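# Move the round-nosed sand core from mould to board

## Task

Lift the long, round-nosed sand core out of its seat in the mould and set it on the empty plywood board next to the mould with its flat block facing down, then open the gripper so nothing is held.

## Robot and tools

Robot: two arms, left_arm and right_arm. Each has six joints, always listed in this order: waist, shoulder, elbow, wrist pitch, wrist yaw, wrist roll, followed by a parallel gripper. Stated joint ranges in rad, per arm: waist -2.618 to 3.054, shoulder 0.000 to 3.142, elbow 0.000 to 3.142, wrist pitch -1.571 to 1.571, wrist yaw -1.571 to 1.571, wrist roll -2.094 to 2.094. A real end may sit up to 0.036 rad off the stated one.

World frame (used in results): origin on the table surface midway between the arms, +x out over the table, +z up, left_arm on the +y side. The names left and right do not refer to image sides. Gripper frame: fingers point along its +z, close along its y. The reported end_effector_position (metres) is the point between the pads, about 1 cm short of the fingertips; orientation is end_effector_quat_wxyz. Printed positions can be wrong, more so when the arm is stretched.

Row format (shared by execute_actions and move): one flat list of 14 numbers, each in [-1, 1], covering both arms even if one stays still: left_arm's 6 joint values then its opening, then right_arm's 6 joint values then its opening. Joint values are scaled offsets, not angles: 1.0 equals 1.202 rad for waist, 1.258 shoulder, 1.238 elbow, 2.073 wrist pitch, 2.022 for wrist yaw and for wrist roll. Opening is absolute: +1 fully open, -1 closed (pad gap 0.094 m when fully open). Optionally 12 extra numbers in [0, 1] may follow: per-joint stiffness multipliers, left's 6 then right's 6, which persist until changed.

execute_actions(actions): a list of actions run one after another. Each action is a list of up to 15 rows, one per 1/30 s control step; if fewer than 15 rows are given, the last row repeats to fill the action. Joint offsets in every row of an action are counted from the joint angles at that action's start, not from the previous row; for a call's first action that means the angles last reported. An empty list just returns the current state and images. If any joint would be pushed more than 0.036 rad outward past its range end (checked from the action's starting angles), that action is rejected for both arms; if the first action fails this or any action is malformed, the whole call does nothing. Joints asked beyond their true end are clipped there, and the result may say "joint sent to its limit" (its absence proves nothing).

move(target, speed, blocking): target is one row as above, but its offsets are counted from the Joint positions in the latest result showing them. All joints of both arms follow paths that finish together, so hands move on curves, lasting between 0.5 and 10 s (cut off at 10 s). speed, 0.01 to 2 rad/s (default 0.5), caps the joint with the longest travel. Finger openings are sent at the start. Paths ignore obstacles and the other arm; faster moves and targets deeper past contact press harder. The result adds a move: line with the ending (done, off_target, moving, held, fault), limits=held or limits=none, and each arm's joint farthest from target. blocking=false returns after 0.5 s while motion continues; then only wait or stop are accepted until a result shows the move ended.

wait(seconds): 0 to 10; lets time run with last commands held; returns early if a running move ends. stop(): brakes a running move (needs room; fingers keep moving). zoom_image(camera, region): camera is cam_left_wrist or cam_right_wrist (both 504x504 images); region [x0, y0, x1, y1] in that camera's pixels, origin top-left, at most 504 by 504. finished_scene(scene): ends the current scene given its number; irreversible and reports success.

Control behaviour: joint speed is limited, so big offsets take several actions; each step the commanded angle stays within a lead of the measured one (0.202 waist, 0.258 shoulder, 0.238 elbow, 0.573 wrist pitch, 0.522 wrist yaw and roll), and targets are pulled back if they would move the hand over 70 mm from where it is. Unfinished motion may need recommanding. Arms can sag under zero offsets: in a reply's first call, send offsets back to the wanted angles, then zeros, increasing the aim if a joint lags.

Results: state line per arm with hand pose; Joint positions and Joint velocities (rad, rad/s per joint, then pad gap in m); Joint targets (angles currently being driven to); grip_measured on the command scale (each gripper off by up to about 1 mm, consistently); joint torques (offset, noisy, nonzero in free air); step readings with HELD marking held-back steps (not for move or wait); "joint command not followed" when the clearance check altered targets; FAULT and MOTOR HOT lines. Camera calibration (K, distortion, T_world_to_cam) is given per wrist camera and follows its arm's joints, with small errors.

Gripping: command about 0.03 below grip_measured for a firm hold, less for lighter; pads give roughly 50 to 62 N, less on thin parts. Stuff may be tugged or pushed briefly.

Avoid: knocking anything off the table (fails the task), dropping or slamming the core, hard pushes, arms colliding or pressing each other, and overheating motors while holding loads (warning at 75 °C, arm stop at 90 °C, arm goes limp at 100 °C). The robot holds its last command while you think. Prefer quick, smooth, low-effort motion, and release the core before ending.

Each tool is called after "Request:" as name(argument=value, ...), one argument or row to a line, values as JSON.

## Session

Request:
execute_actions(
  actions=[],
)

Scene clock: 0.00 s.
left_arm: end_effector_position=(+0.3886, +0.2815, +0.3553) grip_measured=+1.000 end_effector_quat_wxyz=(+0.686, -0.059, +0.719, +0.100) | right_arm: end_effector_position=(+0.3618, -0.4186, +0.1044) grip_measured=+1.000 end_effector_quat_wxyz=(+0.071, +0.653, +0.710, +0.254)
Joint names: [waist, shoulder, elbow, wrist pitch, wrist yaw, wrist roll]
Joint positions: left_arm=[-0.556  1.104  0.91   0.143 -0.697  0.031  0.094] | right_arm=[-0.809  1.951  1.562 -0.957 -0.488  0.925  0.094]
Joint velocities: left_arm=[-0.007 -0.017 -0.022 -0.066 -0.022  0.022  0.   ] | right_arm=[ 0.002 -0.007 -0.002 -0.066 -0.007 -0.007  0.   ]
Joint torques (N m, as the arm reports them, + toward a larger angle): no reading
Motor temperatures (°C, as the motors report them): left_arm=[28 27 27 26 29 27] | right_arm=[27 28 27 29 26 27]
Joint targets: left_arm=[-0.556 1.099 0.913 0.129 -0.697 0.030] | right_arm=[-0.809 1.946 1.567 -0.960 -0.490 0.921]
Joint stiffness scale: left_arm=[1. 1. 1. 1. 1. 1.] | right_arm=[1. 1. 1. 1. 1. 1.]

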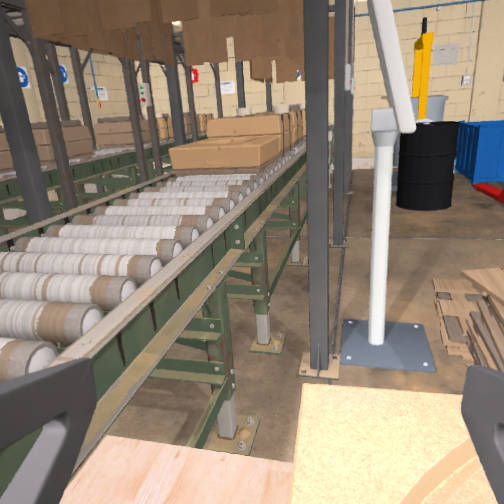

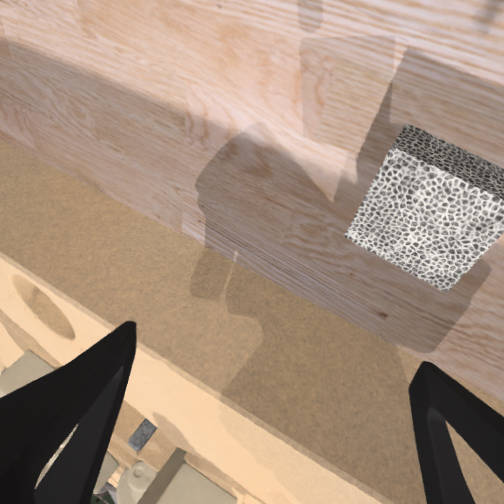

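Request:
move(
  target=[0,0,0.2,-0.72,0.345,0,1,0.9,-0.67,-0.33,-0.19,0.241,-0.457,1],
  speed=1.2,
)

Scene clock: 3.23 s.
left_arm: end_effector_position=(+0.2045, +0.2478, +0.1827) grip_measured=+1.000 end_effector_quat_wxyz=(+0.134, +0.246, +0.960, -0.028) | right_arm: end_effector_position=(+0.1675, -0.1476, +0.1887) grip_measured=+1.000 end_effector_quat_wxyz=(+0.137, -0.218, +0.966, +0.036)
Joint names: [waist, shoulder, elbow, wrist pitch, wrist yaw, wrist roll]
Joint positions: left_arm=[-0.556  1.104  1.135 -1.328 -0.005  0.031  0.094] | right_arm=[ 0.264  1.129  1.17  -1.329 -0.006  0.012  0.094]
Joint velocities: left_arm=[-0.002 -0.012  0.007  0.007  0.022 -0.051  0.   ] | right_arm=[-0.002 -0.002 -0.002  0.007  0.022  0.022  0.   ]
Joint torques (N m, as the arm reports them, + toward a larger angle): left_arm=[-0.02 -2.25  8.27  0.29  0.08 -0.07] | right_arm=[ 0.69 -4.04  5.06  0.4   0.03 -0.07]
Motor temperatures (°C, as the motors report them): left_arm=[28 27 28 26 29 27] | right_arm=[27 29 27 29 26 27]
Joint targets: left_arm=[-0.556 1.104 1.157 -1.350 0.001 0.031] | right_arm=[0.273 1.108 1.153 -1.351 -0.000 0.001]
Joint stiffness scale: left_arm=[1. 1. 1. 1. 1. 1.] | right_arm=[1. 1. 1. 1. 1. 1.]
move: off_target (left_arm, right_arm); limits=none; left_arm: farthest joint: the elbow, 0.023 radians from its target (0.248 radians at the start); right_arm: farthest joint: the wrist pitch, 0.022 radians from its target (0.394 radians at the start)
camera_calibration (this result's frames):
cam_left_wrist: T_world_to_cam=[[-0.452503, -0.891079, -0.0349051, 0.329253], [-0.891666, 0.45153, 0.0324454, 0.0983181], [-0.0131507, 0.0458054, -0.998864, 0.277649], [0, 0, 0, 1]] pos_world=[0.240306, 0.236279, 0.285636]
cam_right_wrist: T_world_to_cam=[[0.571395, -0.820645, 0.00701969, -0.210902], [-0.794753, -0.551194, 0.254073, 0.0452905], [-0.204635, -0.150755, -0.96716, 0.321299], [0, 0, 0, 1]] pos_world=[0.222252, -0.0996744, 0.30072]

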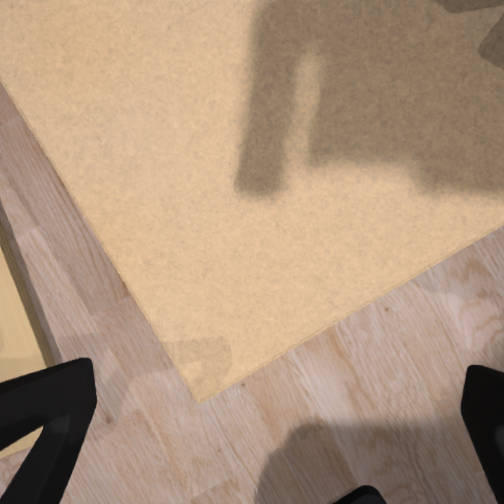

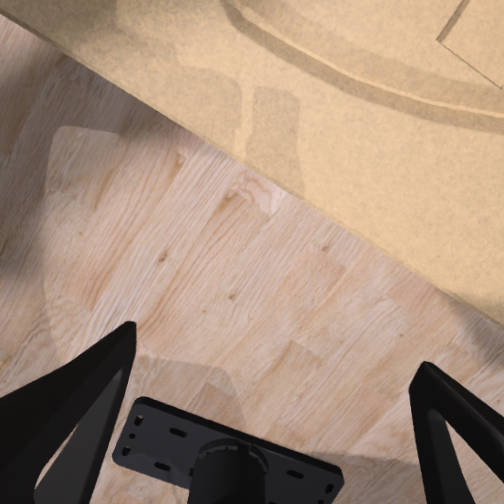

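Request:
move(
  target=[0.15,0.1,0.45,0,0,0,1,0,0.1,0.45,0,0,0,1],
  speed=1.2,
)

Scene clock: 5.47 s.
left_arm: end_effector_position=(+0.2868, +0.2588, +0.3413) grip_measured=+1.000 end_effector_quat_wxyz=(+0.347, +0.155, +0.924, -0.046) | right_arm: end_effector_position=(+0.2304, -0.1168, +0.3436) grip_measured=+1.000 end_effector_quat_wxyz=(+0.338, -0.208, +0.914, +0.083)
Joint names: [waist, shoulder, elbow, wrist pitch, wrist yaw, wrist roll]
Joint positions: left_arm=[-0.389  1.215  1.676 -1.316 -0.004  0.031  0.094] | right_arm=[ 0.264  1.24   1.705 -1.324 -0.006  0.011  0.094]
Joint velocities: left_arm=[-0.002  0.002 -0.002  0.022 -0.066 -0.051  0.   ] | right_arm=[-0.012 -0.007 -0.007 -0.007  0.022 -0.007  0.   ]
Joint torques (N m, as the arm reports them, + toward a larger angle): left_arm=[ 0.99 -1.35  7.12  1.08  0.01 -0.04] | right_arm=[ 0.05 -1.16  7.28  1.4  -0.03  0.01]
Motor temperatures (°C, as the motors report them): left_arm=[28 27 28 26 29 27] | right_arm=[27 29 27 29 26 27]
Joint targets: left_arm=[-0.376 1.230 1.692 -1.328 -0.005 0.031] | right_arm=[0.264 1.255 1.727 -1.329 -0.006 0.012]
Joint stiffness scale: left_arm=[1. 1. 1. 1. 1. 1.] | right_arm=[1. 1. 1. 1. 1. 1.]
move: off_target (right_arm); limits=none; left_arm: farthest joint: the elbow, 0.016 radians from its target (0.557 radians at the start); right_arm: farthest joint: the elbow, 0.022 radians from its target (0.557 radians at the start)
camera_calibration (this result's frames):
cam_left_wrist: T_world_to_cam=[[-0.283962, -0.95835, -0.0305111, 0.349401], [-0.875775, 0.272187, -0.398663, 0.350592], [0.390363, -0.0864842, -0.91659, 0.32715], [0, 0, 0, 1]] pos_world=[0.278549, 0.267715, 0.450291]
cam_right_wrist: T_world_to_cam=[[0.556428, -0.82793, 0.0701426, -0.241798], [-0.811818, -0.559697, -0.166403, 0.220309], [0.177029, 0.0356482, -0.98356, 0.428073], [0, 0, 0, 1]] pos_world=[0.237613, -0.0921451, 0.474656]

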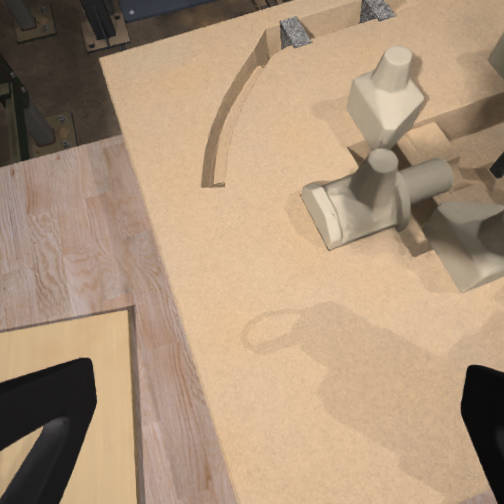

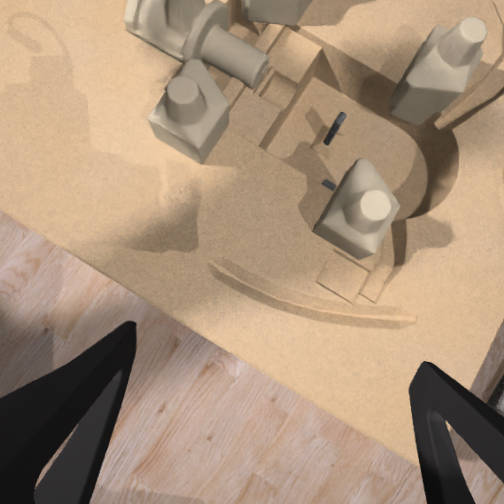

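Request:
move(
  target=[-0.16,0.608,0.29,0.136,0,0,0.3,-0.8,-0.4,-0.6,0,0,0,1],
  speed=1,
)

Scene clock: 11.30 s.
left_arm: end_effector_position=(+0.4597, +0.1086, +0.2167) grip_measured=+0.302 end_effector_quat_wxyz=(+0.270, +0.246, +0.929, -0.061) | right_arm: end_effector_position=(+0.1199, -0.3241, +0.1897) grip_measured=+1.000 end_effector_quat_wxyz=(+0.225, +0.244, +0.942, -0.055)
Joint names: [waist, shoulder, elbow, wrist pitch, wrist yaw, wrist roll]
Joint positions: left_arm=[-0.573  1.986  2.015 -1.039 -0.004  0.031  0.061] | right_arm=[-0.688  0.763  0.977 -1.318 -0.002  0.011  0.094]
Joint velocities: left_arm=[-0.002 -0.007 -0.007 -0.051 -0.007 -0.007  0.001] | right_arm=[ 0.002  0.007  0.002  0.11   0.081 -0.081  0.   ]
Joint torques (N m, as the arm reports them, + toward a larger angle): left_arm=[ -0.6  -12.91   8.56   1.03   0.04  -0.05] | right_arm=[-0.66 -1.24  5.11  0.96 -0.05  0.01]
Motor temperatures (°C, as the motors report them): left_arm=[28 28 29 27 29 27] | right_arm=[27 28 28 30 26 27]
Joint targets: left_arm=[-0.581 1.980 2.035 -1.034 -0.004 0.031] | right_arm=[-0.698 0.737 0.962 -1.324 -0.006 0.011]
Joint stiffness scale: left_arm=[1. 1. 1. 1. 1. 1.] | right_arm=[1. 1. 1. 1. 1. 1.]
move: off_target (right_arm); limits=none; left_arm: farthest joint: the elbow, 0.020 radians from its target (0.359 radians at the start); right_arm: farthest joint: the shoulder, 0.026 radians from its target (0.503 radians at the start)
camera_calibration (this result's frames):
cam_left_wrist: T_world_to_cam=[[-0.458545, -0.888064, -0.0328499, 0.323841], [-0.856024, 0.451324, -0.252051, 0.43292], [0.238663, -0.0874561, -0.967156, 0.213219], [0, 0, 0, 1]] pos_world=[0.468198, 0.110852, 0.325972]
cam_right_wrist: T_world_to_cam=[[-0.341434, -0.93913, 0.0381866, -0.263483], [-0.936113, 0.343421, 0.0758527, 0.25065], [-0.0843496, -0.00984835, -0.996388, 0.322713], [0, 0, 0, 1]] pos_world=[0.171896, -0.330345, 0.312597]

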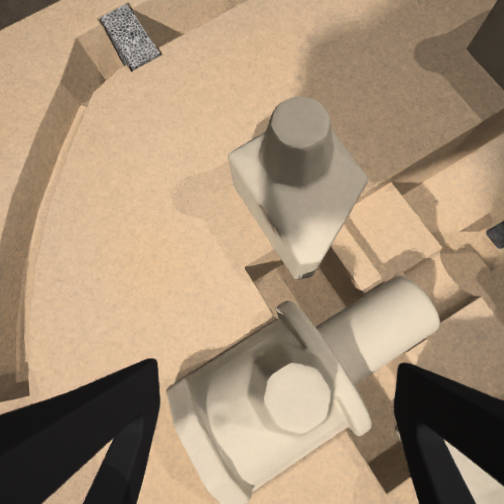

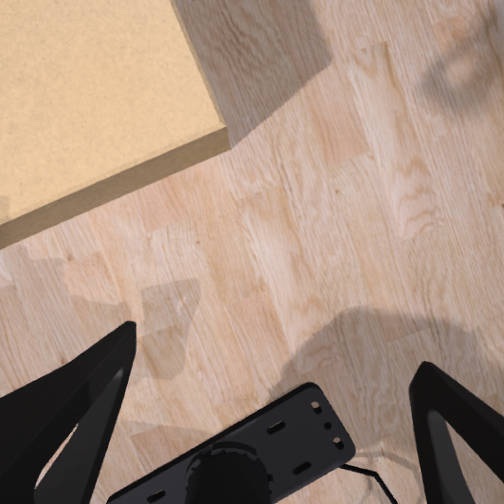

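Request:
move(
  target=[-0.022,0.036,-0.135,0.038,0,0,0.3,0,0,0,0,0,0,1],
  speed=0.2,
)

Scene clock: 14.43 s.
left_arm: end_effector_position=(+0.4479, +0.1063, +0.1513) grip_measured=+0.302 end_effector_quat_wxyz=(+0.214, +0.257, +0.941, -0.049) | right_arm: end_effector_position=(+0.1199, -0.3241, +0.1897) grip_measured=+1.000 end_effector_quat_wxyz=(+0.225, +0.244, +0.942, -0.055)
Joint names: [waist, shoulder, elbow, wrist pitch, wrist yaw, wrist roll]
Joint positions: left_arm=[-0.588  2.021  1.859 -0.967 -0.004  0.031  0.061] | right_arm=[-0.688  0.763  0.977 -1.318 -0.002  0.011  0.094]
Joint velocities: left_arm=[-0.007  0.017 -0.007 -0.051 -0.007 -0.051 -0.   ] | right_arm=[ 0.002 -0.017 -0.002  0.037 -0.037 -0.037  0.   ]
Joint torques (N m, as the arm reports them, + toward a larger angle): left_arm=[ -0.77 -11.89   6.17   0.88   0.04  -0.01] | right_arm=[ 0.03  1.21  6.13  1.02 -0.02  0.  ]
Motor temperatures (°C, as the motors report them): left_arm=[28 29 29 27 29 27] | right_arm=[27 28 28 30 26 27]
Joint targets: left_arm=[-0.599 2.032 1.848 -0.960 -0.004 0.031] | right_arm=[-0.688 0.763 0.977 -1.318 -0.002 0.011]
Joint stiffness scale: left_arm=[1. 1. 1. 1. 1. 1.] | right_arm=[1. 1. 1. 1. 1. 1.]
move: done; limits=none; left_arm: farthest joint: the waist, 0.011 radians from its target (0.027 radians at the start); right_arm: farthest joint: the waist, 0.000 radians from its target (0.000 radians at the start)
camera_calibration (this result's frames):
cam_left_wrist: T_world_to_cam=[[-0.475526, -0.879049, -0.0338891, 0.321086], [-0.869265, 0.475452, -0.135362, 0.393069], [0.135102, -0.0349094, -0.990217, 0.196824], [0, 0, 0, 1]] pos_world=[0.467775, 0.102236, 0.258986]
cam_right_wrist: T_world_to_cam=[[-0.341434, -0.93913, 0.0381866, -0.263483], [-0.936113, 0.343421, 0.0758527, 0.25065], [-0.0843496, -0.00984835, -0.996388, 0.322713], [0, 0, 0, 1]] pos_world=[0.171896, -0.330345, 0.312597]

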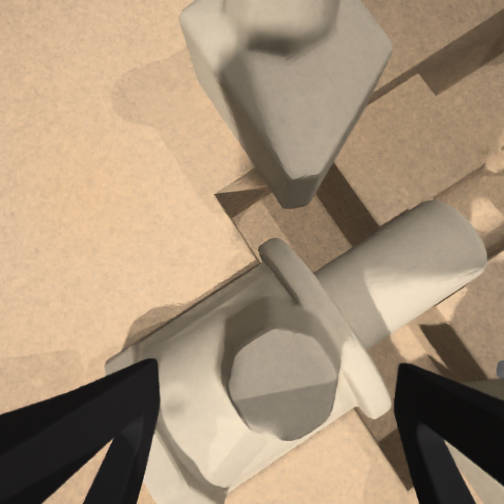

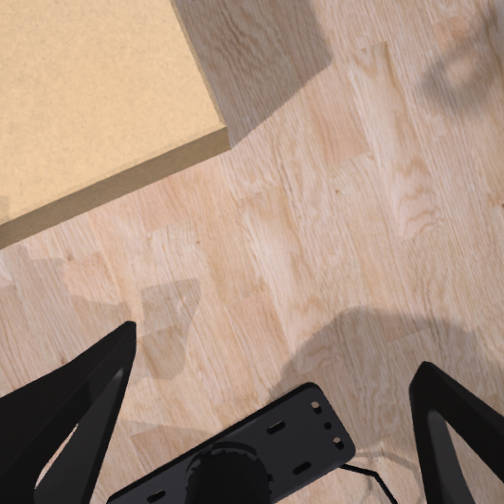

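Request:
move(
  target=[0,0.045,0,0,0,0,0,0,0,0,0,0,0,1],
  speed=0.1,
)

Request:
move(
  target=[0,0,0,0,0,0,-0.5,0,0,0,0,0,0,1],
)

Scene clock: 16.67 s.
left_arm: end_effector_position=(+0.4488, +0.1058, +0.1305) grip_measured=+0.002 end_effector_quat_wxyz=(+0.193, +0.258, +0.946, -0.044) | right_arm: end_effector_position=(+0.1199, -0.3241, +0.1897) grip_measured=+1.000 end_effector_quat_wxyz=(+0.225, +0.244, +0.942, -0.055)
Joint names: [waist, shoulder, elbow, wrist pitch, wrist yaw, wrist roll]
Joint positions: left_arm=[-0.588  2.065  1.859 -0.966 -0.004  0.031  0.047] | right_arm=[-0.688  0.763  0.977 -1.318 -0.002  0.011  0.094]
Joint velocities: left_arm=[ 0.002 -0.002 -0.002 -0.007 -0.051 -0.022 -0.   ] | right_arm=[-0.002 -0.002  0.002  0.037  0.022 -0.081  0.   ]
Joint torques (N m, as the arm reports them, + toward a larger angle): left_arm=[  0.05 -12.18   7.05   0.7    0.04  -0.04] | right_arm=[ 0.01  1.2   6.16  1.02 -0.02  0.01]
Motor temperatures (°C, as the motors report them): left_arm=[28 29 29 27 29 27] | right_arm=[27 28 28 31 26 27]
Joint targets: left_arm=[-0.588 2.077 1.859 -0.967 -0.004 0.031] | right_arm=[-0.688 0.763 0.977 -1.318 -0.002 0.011]
Joint stiffness scale: left_arm=[1. 1. 1. 1. 1. 1.] | right_arm=[1. 1. 1. 1. 1. 1.]
move: done; limits=none; left_arm: farthest joint: the shoulder, 0.013 radians from its target (0.057 radians at the start); right_arm: farthest joint: the waist, 0.000 radians from its target (0.000 radians at the start)
camera_calibration (this result's frames):
cam_left_wrist: T_world_to_cam=[[-0.476823, -0.878336, -0.0341498, 0.320918], [-0.873601, 0.477836, -0.0921594, 0.387366], [0.0972649, -0.0141104, -0.995158, 0.191596], [0, 0, 0, 1]] pos_world=[0.472789, 0.09948, 0.237327]
cam_right_wrist: T_world_to_cam=[[-0.341434, -0.93913, 0.0381866, -0.263483], [-0.936113, 0.343421, 0.0758527, 0.25065], [-0.0843496, -0.00984835, -0.996388, 0.322713], [0, 0, 0, 1]] pos_world=[0.171896, -0.330345, 0.312597]

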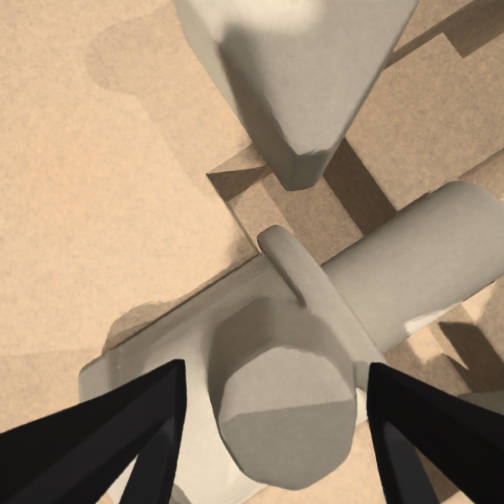

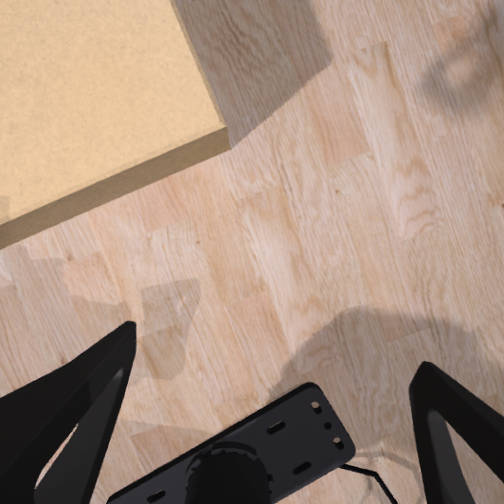

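Scene clock: 17.17 s.
left_arm: end_effector_position=(+0.4487, +0.1049, +0.1307) grip_measured=-0.250 end_effector_quat_wxyz=(+0.193, +0.259, +0.945, -0.047) | right_arm: end_effector_position=(+0.1199, -0.3241, +0.1897) grip_measured=+1.000 end_effector_quat_wxyz=(+0.225, +0.244, +0.942, -0.055)
Joint names: [waist, shoulder, elbow, wrist pitch, wrist yaw, wrist roll]
Joint positions: left_arm=[-0.588  2.065  1.859 -0.965  0.001  0.032  0.035] | right_arm=[-0.688  0.763  0.977 -1.318 -0.002  0.011  0.094]
Joint velocities: left_arm=[ 0.002 -0.037  0.002  0.007 -0.022 -0.007 -0.002] | right_arm=[ 0.002  0.007 -0.007  0.007 -0.007 -0.037  0.   ]
Joint torques (N m, as the arm reports them, + toward a larger angle): left_arm=[  0.07 -13.27   6.89   0.7   -0.03  -0.05] | right_arm=[ 0.04  1.22  6.15  1.03 -0.02  0.01]
Motor temperatures (°C, as the motors report them): left_arm=[28 29 29 27 29 27] | right_arm=[27 28 28 31 26 27]
Joint targets: left_arm=[-0.588 2.065 1.859 -0.966 -0.004 0.031] | right_arm=[-0.688 0.763 0.977 -1.318 -0.002 0.011]
Joint stiffness scale: left_arm=[1. 1. 1. 1. 1. 1.] | right_arm=[1. 1. 1. 1. 1. 1.]
move: done; limits=none; left_arm: farthest joint: the wrist yaw, 0.005 radians from its target (0.000 radians at the start); right_arm: farthest joint: the waist, 0.000 radians from its target (0.000 radians at the start)
camera_calibration (this result's frames):
cam_left_wrist: T_world_to_cam=[[-0.479777, -0.876872, -0.0301705, 0.320689], [-0.87209, 0.48037, -0.0932938, 0.38684], [0.0962997, -0.0184488, -0.995181, 0.192602], [0, 0, 0, 1]] pos_world=[0.47267, 0.0989297, 0.237439]
cam_right_wrist: T_world_to_cam=[[-0.341434, -0.93913, 0.0381866, -0.263483], [-0.936113, 0.343421, 0.0758527, 0.25065], [-0.0843496, -0.00984835, -0.996388, 0.322713], [0, 0, 0, 1]] pos_world=[0.171896, -0.330345, 0.312597]

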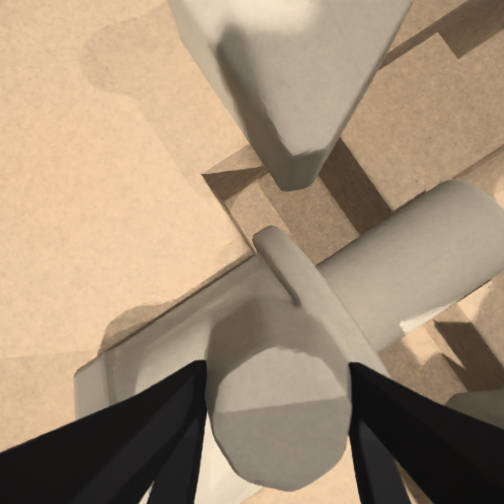

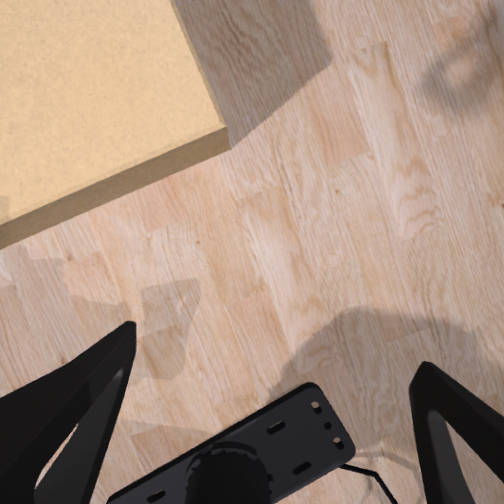

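Request:
move(
  target=[0,0.01,0.145,-0.072,0,0,-0.4,0,0,0,0,0,0,1],
  speed=0.12,
)

Request:
move(
  target=[0,0.03,0.19,-0.088,0,0,-0.4,0,0,0,0,0,0,1],
  speed=0.15,
)

Scene clock: 20.67 s.
left_arm: end_effector_position=(+0.4460, +0.1063, +0.1444) grip_measured=-0.250 end_effector_quat_wxyz=(+0.171, +0.261, +0.949, -0.041) | right_arm: end_effector_position=(+0.1199, -0.3241, +0.1897) grip_measured=+1.000 end_effector_quat_wxyz=(+0.225, +0.244, +0.942, -0.055)
Joint names: [waist, shoulder, elbow, wrist pitch, wrist yaw, wrist roll]
Joint positions: left_arm=[-0.588  2.106  1.992 -1.103  0.001  0.034  0.035] | right_arm=[-0.688  0.763  0.977 -1.318 -0.002  0.011  0.094]
Joint velocities: left_arm=[-0.002 -0.012 -0.002 -0.154 -0.022  0.037  0.   ] | right_arm=[-0.002 -0.002 -0.012 -0.037  0.051 -0.037  0.   ]
Joint torques (N m, as the arm reports them, + toward a larger angle): left_arm=[  0.05 -15.71  10.39   0.51   0.03  -0.04] | right_arm=[ 0.02  1.21  6.16  1.03 -0.01  0.01]
Motor temperatures (°C, as the motors report them): left_arm=[28 30 29 27 29 27] | right_arm=[27 28 28 31 26 27]
Joint targets: left_arm=[-0.588 2.077 2.038 -1.114 0.001 0.032] | right_arm=[-0.688 0.763 0.977 -1.318 -0.002 0.011]
Joint stiffness scale: left_arm=[1. 1. 1. 1. 1. 1.] | right_arm=[1. 1. 1. 1. 1. 1.]
move: off_target (left_arm); limits=none; left_arm: farthest joint: the elbow, 0.047 radians from its target (0.180 radians at the start); right_arm: farthest joint: the waist, 0.000 radians from its target (0.000 radians at the start)
camera_calibration (this result's frames):
cam_left_wrist: T_world_to_cam=[[-0.482345, -0.875454, -0.0303995, 0.322069], [-0.874143, 0.48329, -0.0480167, 0.379225], [0.0567282, 0.00341288, -0.998384, 0.222361], [0, 0, 0, 1]] pos_world=[0.474231, 0.0979221, 0.250002]
cam_right_wrist: T_world_to_cam=[[-0.341434, -0.93913, 0.0381866, -0.263483], [-0.936113, 0.343421, 0.0758527, 0.25065], [-0.0843496, -0.00984835, -0.996388, 0.322713], [0, 0, 0, 1]] pos_world=[0.171896, -0.330345, 0.312597]

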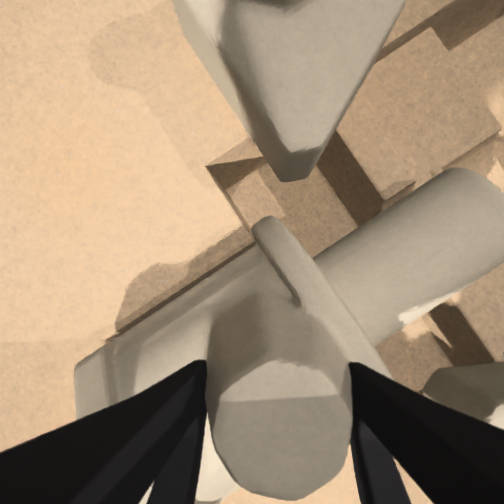

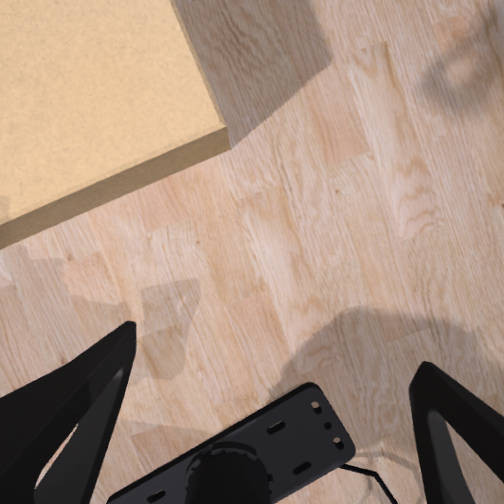

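Scene clock: 22.57 s.
left_arm: end_effector_position=(+0.4438, +0.1076, +0.1631) grip_measured=-0.250 end_effector_quat_wxyz=(+0.150, +0.264, +0.952, -0.036) | right_arm: end_effector_position=(+0.1199, -0.3241, +0.1897) grip_measured=+1.000 end_effector_quat_wxyz=(+0.225, +0.244, +0.942, -0.055)
Joint names: [waist, shoulder, elbow, wrist pitch, wrist yaw, wrist roll]
Joint positions: left_arm=[-0.588  2.169  2.181 -1.274  0.001  0.038  0.035] | right_arm=[-0.688  0.763  0.977 -1.318 -0.002  0.011  0.094]
Joint velocities: left_arm=[ 0.007  0.002  0.002  0.022 -0.022 -0.007  0.   ] | right_arm=[-0.002  0.007  0.017 -0.007  0.066 -0.051  0.   ]
Joint torques (N m, as the arm reports them, + toward a larger angle): left_arm=[ -0.01 -15.76  10.19   0.45   0.03  -0.09] | right_arm=[ 0.03  1.23  6.15  1.03 -0.02  0.  ]
Motor temperatures (°C, as the motors report them): left_arm=[28 31 30 27 29 27] | right_arm=[27 28 28 31 26 27]
Joint targets: left_arm=[-0.588 2.143 2.227 -1.285 0.001 0.034] | right_arm=[-0.688 0.763 0.977 -1.318 -0.002 0.011]
Joint stiffness scale: left_arm=[1. 1. 1. 1. 1. 1.] | right_arm=[1. 1. 1. 1. 1. 1.]
move: off_target (left_arm); limits=none; left_arm: farthest joint: the elbow, 0.046 radians from its target (0.236 radians at the start); right_arm: farthest joint: the waist, 0.000 radians from its target (0.000 radians at the start)
camera_calibration (this result's frames):
cam_left_wrist: T_world_to_cam=[[-0.48691, -0.872867, -0.0319637, 0.324707], [-0.873262, 0.487241, -0.00301783, 0.369417], [0.0182082, 0.0264433, -0.999484, 0.255961], [0, 0, 0, 1]] pos_world=[0.47604, 0.0966621, 0.267323]
cam_right_wrist: T_world_to_cam=[[-0.341434, -0.93913, 0.0381866, -0.263483], [-0.936113, 0.343421, 0.0758527, 0.25065], [-0.0843496, -0.00984835, -0.996388, 0.322713], [0, 0, 0, 1]] pos_world=[0.171896, -0.330345, 0.312597]

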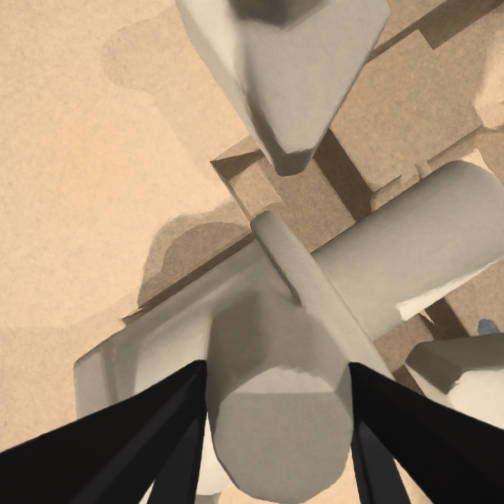

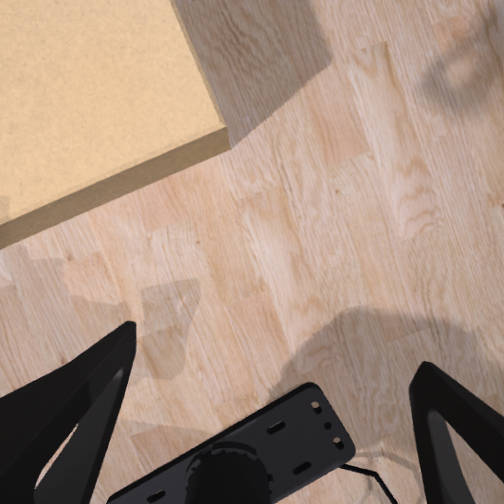

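Request:
move(
  target=[0,-0.11,0.04,0,0,0,-0.4,0,0,0,0,0,0,1],
  speed=0.15,
)

Request:
move(
  target=[0.3,-0.04,0.04,0,0,0,-0.4,0,0,0,0,0,0,1],
)

Request:
move(
  target=[0.63,-0.56,-0.66,0.067,0,0,-0.4,0,0,0,0,0,0,1],
)

Scene clock: 25.83 s.
left_arm: end_effector_position=(+0.4315, +0.1145, +0.1992) grip_measured=-0.250 end_effector_quat_wxyz=(+0.173, +0.264, +0.948, -0.041) | right_arm: end_effector_position=(+0.1199, -0.3241, +0.1897) grip_measured=+1.000 end_effector_quat_wxyz=(+0.225, +0.244, +0.942, -0.055)
Joint names: [waist, shoulder, elbow, wrist pitch, wrist yaw, wrist roll]
Joint positions: left_arm=[-0.588  2.084  2.181 -1.311 -0.     0.04   0.035] | right_arm=[-0.688  0.763  0.977 -1.318 -0.002  0.011  0.094]
Joint velocities: left_arm=[-0.007  0.012 -0.002  0.007 -0.037 -0.095 -0.   ] | right_arm=[ 0.002 -0.007  0.007  0.066  0.007 -0.022  0.   ]
Joint torques (N m, as the arm reports them, + toward a larger angle): left_arm=[ -0.05 -17.3   10.31   1.01   0.06  -0.05] | right_arm=[ 0.03  1.22  6.15  1.02 -0.02  0.01]
Motor temperatures (°C, as the motors report them): left_arm=[28 32 30 27 29 27] | right_arm=[27 28 28 31 26 27]
Joint targets: left_arm=[-0.588 2.030 2.230 -1.274 0.001 0.038] | right_arm=[-0.688 0.763 0.977 -1.318 -0.002 0.011]
Joint stiffness scale: left_arm=[1. 1. 1. 1. 1. 1.] | right_arm=[1. 1. 1. 1. 1. 1.]
move: off_target (left_arm); limits=none; left_arm: farthest joint: the shoulder, 0.053 radians from its target (0.138 radians at the start); right_arm: farthest joint: the waist, 0.000 radians from its target (0.000 radians at the start)
camera_calibration (this result's frames):
cam_left_wrist: T_world_to_cam=[[-0.487196, -0.872641, -0.0337348, 0.326357], [-0.871204, 0.488338, -0.0502883, 0.363849], [0.0603576, 0.0048896, -0.998165, 0.27605], [0, 0, 0, 1]] pos_world=[0.459325, 0.105762, 0.304851]
cam_right_wrist: T_world_to_cam=[[-0.341434, -0.93913, 0.0381866, -0.263483], [-0.936113, 0.343421, 0.0758527, 0.25065], [-0.0843496, -0.00984835, -0.996388, 0.322713], [0, 0, 0, 1]] pos_world=[0.171896, -0.330345, 0.312597]

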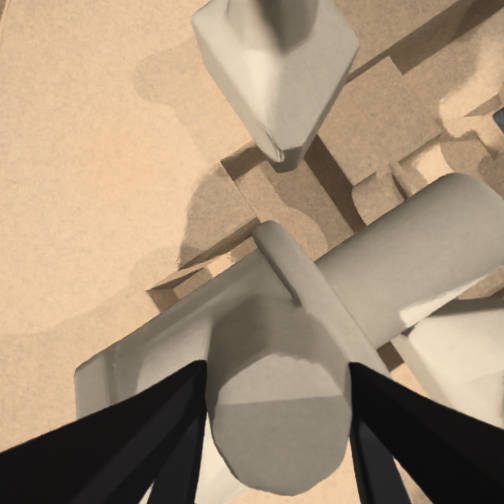

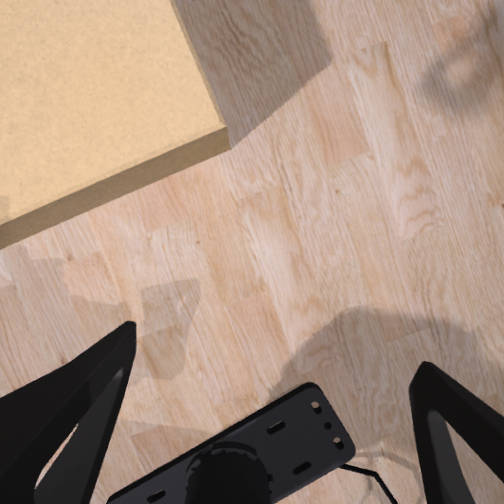

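Scene clock: 27.17 s.
left_arm: end_effector_position=(+0.4777, +0.2826, +0.1954) grip_measured=-0.358 end_effector_quat_wxyz=(+0.156, +0.086, +0.984, -0.005) | right_arm: end_effector_position=(+0.1199, -0.3241, +0.1897) grip_measured=+1.000 end_effector_quat_wxyz=(+0.225, +0.244, +0.942, -0.055)
Joint names: [waist, shoulder, elbow, wrist pitch, wrist yaw, wrist roll]
Joint positions: left_arm=[-0.217  2.094  2.196 -1.359 -0.005  0.043  0.03 ] | right_arm=[-0.688  0.763  0.977 -1.318 -0.002  0.011  0.094]
Joint velocities: left_arm=[ 0.002  0.007  0.007  0.022  0.007 -0.007 -0.001] | right_arm=[-0.002 -0.017 -0.002 -0.066  0.007  0.022  0.   ]
Joint torques (N m, as the arm reports them, + toward a larger angle): left_arm=[ -0.69 -17.67   9.08   1.04   0.09  -0.08] | right_arm=[ 0.05  1.2   6.13  1.02 -0.02  0.  ]
Motor temperatures (°C, as the motors report them): left_arm=[28 33 30 27 29 27] | right_arm=[27 28 28 31 26 27]
Joint targets: left_arm=[-0.227 2.034 2.230 -1.311 -0.000 0.040] | right_arm=[-0.688 0.763 0.977 -1.318 -0.002 0.011]
Joint stiffness scale: left_arm=[1. 1. 1. 1. 1. 1.] | right_arm=[1. 1. 1. 1. 1. 1.]
move: off_target (left_arm); limits=none; left_arm: farthest joint: the shoulder, 0.060 radians from its target (0.050 radians at the start); right_arm: farthest joint: the waist, 0.000 radians from its target (0.000 radians at the start)
camera_calibration (this result's frames):
cam_left_wrist: T_world_to_cam=[[-0.140408, -0.989341, -0.038594, 0.363675], [-0.990015, 0.140783, -0.00715214, 0.468373], [0.0125093, 0.0372044, -0.999229, 0.282613], [0, 0, 0, 1]] pos_world=[0.511224, 0.283345, 0.29978]
cam_right_wrist: T_world_to_cam=[[-0.341434, -0.93913, 0.0381866, -0.263483], [-0.936113, 0.343421, 0.0758527, 0.25065], [-0.0843496, -0.00984835, -0.996388, 0.322713], [0, 0, 0, 1]] pos_world=[0.171896, -0.330345, 0.312597]

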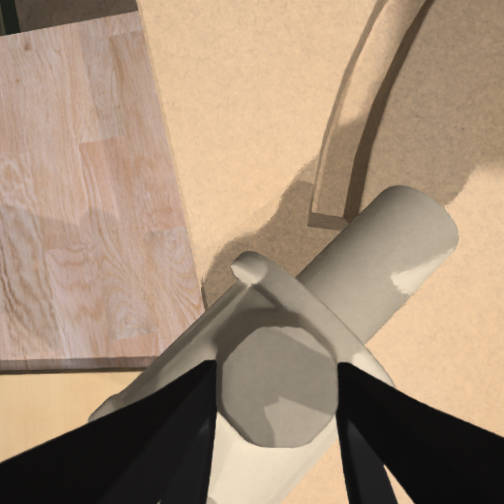

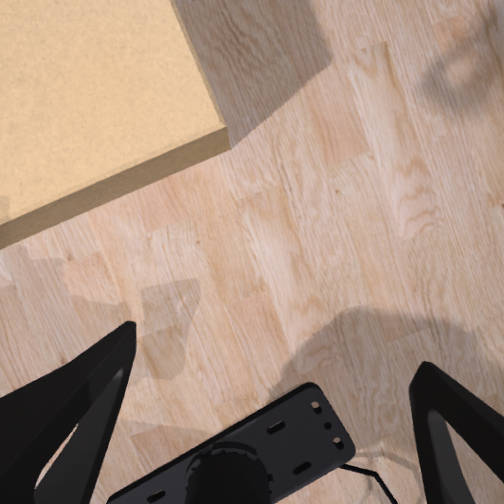

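Scene clock: 29.37 s.
left_arm: end_effector_position=(+0.2516, +0.5135, +0.1824) grip_measured=-0.360 end_effector_quat_wxyz=(+0.113, -0.283, +0.951, +0.043) | right_arm: end_effector_position=(+0.1199, -0.3241, +0.1897) grip_measured=+1.000 end_effector_quat_wxyz=(+0.225, +0.244, +0.942, -0.055)
Joint names: [waist, shoulder, elbow, wrist pitch, wrist yaw, wrist roll]
Joint positions: left_arm=[ 0.534  1.434  1.367 -1.262 -0.009  0.041  0.03 ] | right_arm=[-0.688  0.763  0.977 -1.318 -0.002  0.011  0.094]
Joint velocities: left_arm=[-0.002 -0.017  0.007 -0.051 -0.022 -0.081 -0.   ] | right_arm=[-0.012  0.002  0.002  0.007  0.037 -0.022  0.   ]
Joint torques (N m, as the arm reports them, + toward a larger angle): left_arm=[ 0.6  -9.53  7.51  0.84  0.07 -0.01] | right_arm=[ 0.04  1.19  6.15  1.02 -0.02  0.01]
Motor temperatures (°C, as the motors report them): left_arm=[28 33 30 27 29 27] | right_arm=[27 28 29 31 26 27]
Joint targets: left_arm=[0.540 1.390 1.379 -1.220 -0.005 0.043] | right_arm=[-0.688 0.763 0.977 -1.318 -0.002 0.011]
Joint stiffness scale: left_arm=[1. 1. 1. 1. 1. 1.] | right_arm=[1. 1. 1. 1. 1. 1.]
move: off_target (left_arm); limits=none; left_arm: farthest joint: the shoulder, 0.044 radians from its target (0.705 radians at the start); right_arm: farthest joint: the waist, 0.000 radians from its target (0.000 radians at the start)
camera_calibration (this result's frames):
cam_left_wrist: T_world_to_cam=[[0.572293, -0.818996, -0.0415487, 0.293611], [-0.816484, -0.573792, 0.0641562, 0.522173], [-0.076384, -0.00279223, -0.997075, 0.30632], [0, 0, 0, 1]] pos_world=[0.281712, 0.54094, 0.284122]
cam_right_wrist: T_world_to_cam=[[-0.341434, -0.93913, 0.0381866, -0.263483], [-0.936113, 0.343421, 0.0758527, 0.25065], [-0.0843496, -0.00984835, -0.996388, 0.322713], [0, 0, 0, 1]] pos_world=[0.171896, -0.330345, 0.312597]

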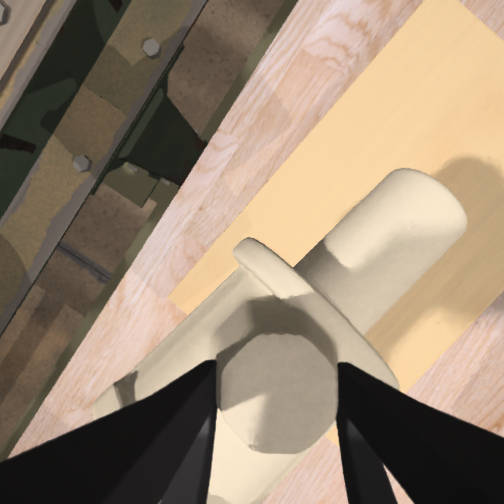

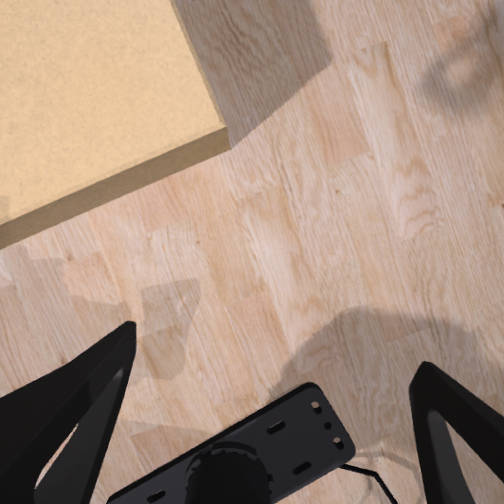

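Request:
move(
  target=[-0.11,-0.045,-0.24,0.22,0,0,-0.41,0,0,0,0,0,0,1],
  speed=0.2,
)

Scene clock: 33.37 s.
left_arm: end_effector_position=(+0.2898, +0.4947, +0.1135) grip_measured=-0.360 end_effector_quat_wxyz=(+0.161, -0.224, +0.960, +0.050) | right_arm: end_effector_position=(+0.1199, -0.3241, +0.1897) grip_measured=+1.000 end_effector_quat_wxyz=(+0.225, +0.244, +0.942, -0.055)
Joint names: [waist, shoulder, elbow, wrist pitch, wrist yaw, wrist roll]
Joint positions: left_arm=[ 0.414  1.425  1.058 -0.866 -0.01   0.041  0.03 ] | right_arm=[-0.688  0.763  0.977 -1.318 -0.002  0.011  0.094]
Joint velocities: left_arm=[ 0.002  0.007  0.007  0.022 -0.037  0.051 -0.   ] | right_arm=[ 0.007  0.017 -0.002 -0.022  0.081  0.051  0.   ]
Joint torques (N m, as the arm reports them, + toward a larger angle): left_arm=[ -0.91 -10.01   7.86   1.21   0.06  -0.05] | right_arm=[ 0.04  1.2   6.14  1.02 -0.02  0.  ]
Motor temperatures (°C, as the motors report them): left_arm=[28 32 30 27 29 27] | right_arm=[27 28 29 31 26 27]
Joint targets: left_arm=[0.401 1.377 1.070 -0.806 -0.009 0.041] | right_arm=[-0.688 0.763 0.977 -1.318 -0.002 0.011]
Joint stiffness scale: left_arm=[1. 1. 1. 1. 1. 1.] | right_arm=[1. 1. 1. 1. 1. 1.]
move: off_target (left_arm); limits=none; left_arm: farthest joint: the wrist pitch, 0.060 radians from its target (0.456 radians at the start); right_arm: farthest joint: the waist, 0.000 radians from its target (0.000 radians at the start)
camera_calibration (this result's frames):
cam_left_wrist: T_world_to_cam=[[0.473825, -0.879552, -0.0433359, 0.312224], [-0.880589, -0.472829, -0.0315356, 0.526522], [0.00724673, 0.0531034, -0.998563, 0.188778], [0, 0, 0, 1]] pos_world=[0.314342, 0.513547, 0.218641]
cam_right_wrist: T_world_to_cam=[[-0.341434, -0.93913, 0.0381866, -0.263483], [-0.936113, 0.343421, 0.0758527, 0.25065], [-0.0843496, -0.00984835, -0.996388, 0.322713], [0, 0, 0, 1]] pos_world=[0.171896, -0.330345, 0.312597]

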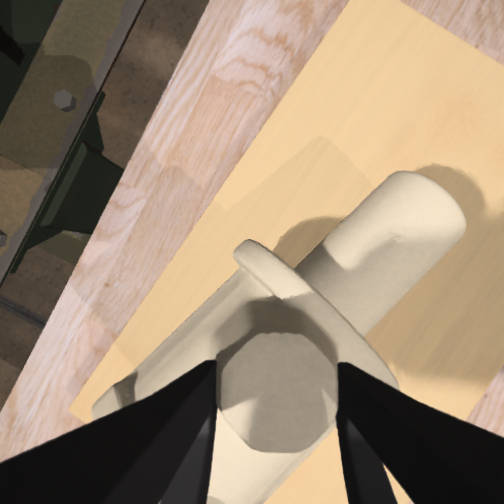

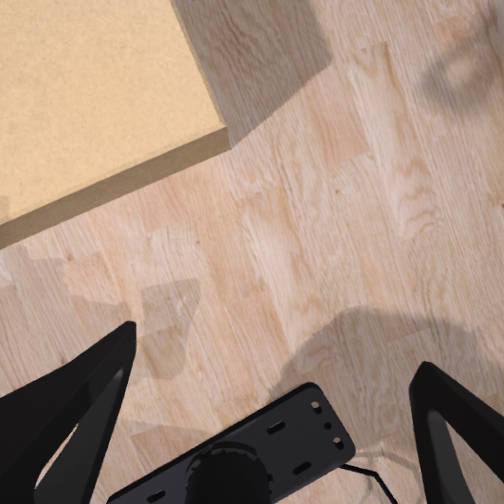

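Request:
move(
  target=[-0.03,0.1,0,0.085,0,0,-0.41,0,0,0,0,0,0,1],
  speed=0.1,
)

Scene clock: 36.10 s.
left_arm: end_effector_position=(+0.3254, +0.5099, +0.1123) grip_measured=-0.361 end_effector_quat_wxyz=(+0.211, -0.216, +0.951, +0.068) | right_arm: end_effector_position=(+0.1199, -0.3241, +0.1897) grip_measured=+1.000 end_effector_quat_wxyz=(+0.225, +0.244, +0.942, -0.055)
Joint names: [waist, shoulder, elbow, wrist pitch, wrist yaw, wrist roll]
Joint positions: left_arm=[ 0.397  1.484  1.064 -0.705 -0.023  0.041  0.03 ] | right_arm=[-0.688  0.763  0.977 -1.318 -0.002  0.011  0.094]
Joint velocities: left_arm=[-0.012  0.012 -0.007 -0.051  0.007 -0.007 -0.001] | right_arm=[-0.012 -0.017 -0.012 -0.007  0.051  0.022  0.   ]
Joint torques (N m, as the arm reports them, + toward a larger angle): left_arm=[-1.44 -1.37  6.66  0.95  0.14 -0.04] | right_arm=[ 0.02  1.19  6.14  1.03 -0.02  0.  ]
Motor temperatures (°C, as the motors report them): left_arm=[28 32 30 28 29 27] | right_arm=[27 28 29 31 26 27]
Joint targets: left_arm=[0.378 1.551 1.058 -0.690 -0.010 0.041] | right_arm=[-0.688 0.763 0.977 -1.318 -0.002 0.011]
Joint stiffness scale: left_arm=[1. 1. 1. 1. 1. 1.] | right_arm=[1. 1. 1. 1. 1. 1.]
move: off_target (left_arm); limits=none; left_arm: farthest joint: the shoulder, 0.067 radians from its target (0.126 radians at the start); right_arm: farthest joint: the waist, 0.000 radians from its target (0.000 radians at the start)
camera_calibration (this result's frames):
cam_left_wrist: T_world_to_cam=[[0.467711, -0.882171, -0.0549664, 0.313326], [-0.878451, -0.457055, -0.139371, 0.568307], [0.0978264, 0.113471, -0.988714, 0.125163], [0, 0, 0, 1]] pos_world=[0.340439, 0.521953, 0.220178]
cam_right_wrist: T_world_to_cam=[[-0.341434, -0.93913, 0.0381866, -0.263483], [-0.936113, 0.343421, 0.0758527, 0.25065], [-0.0843496, -0.00984835, -0.996388, 0.322713], [0, 0, 0, 1]] pos_world=[0.171896, -0.330345, 0.312597]

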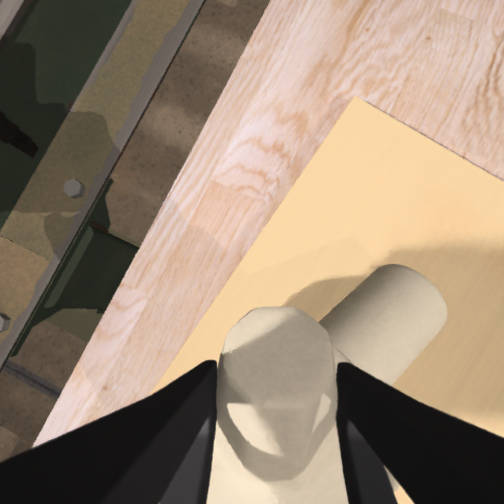

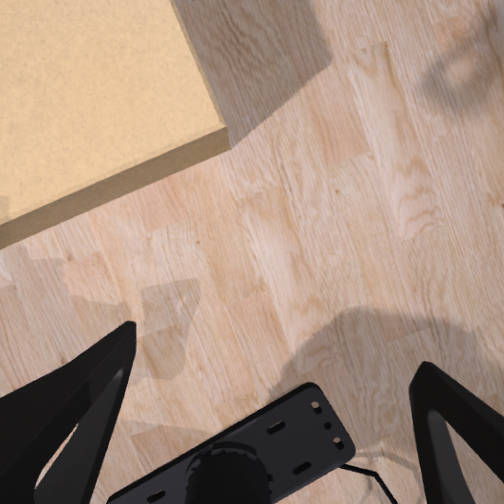

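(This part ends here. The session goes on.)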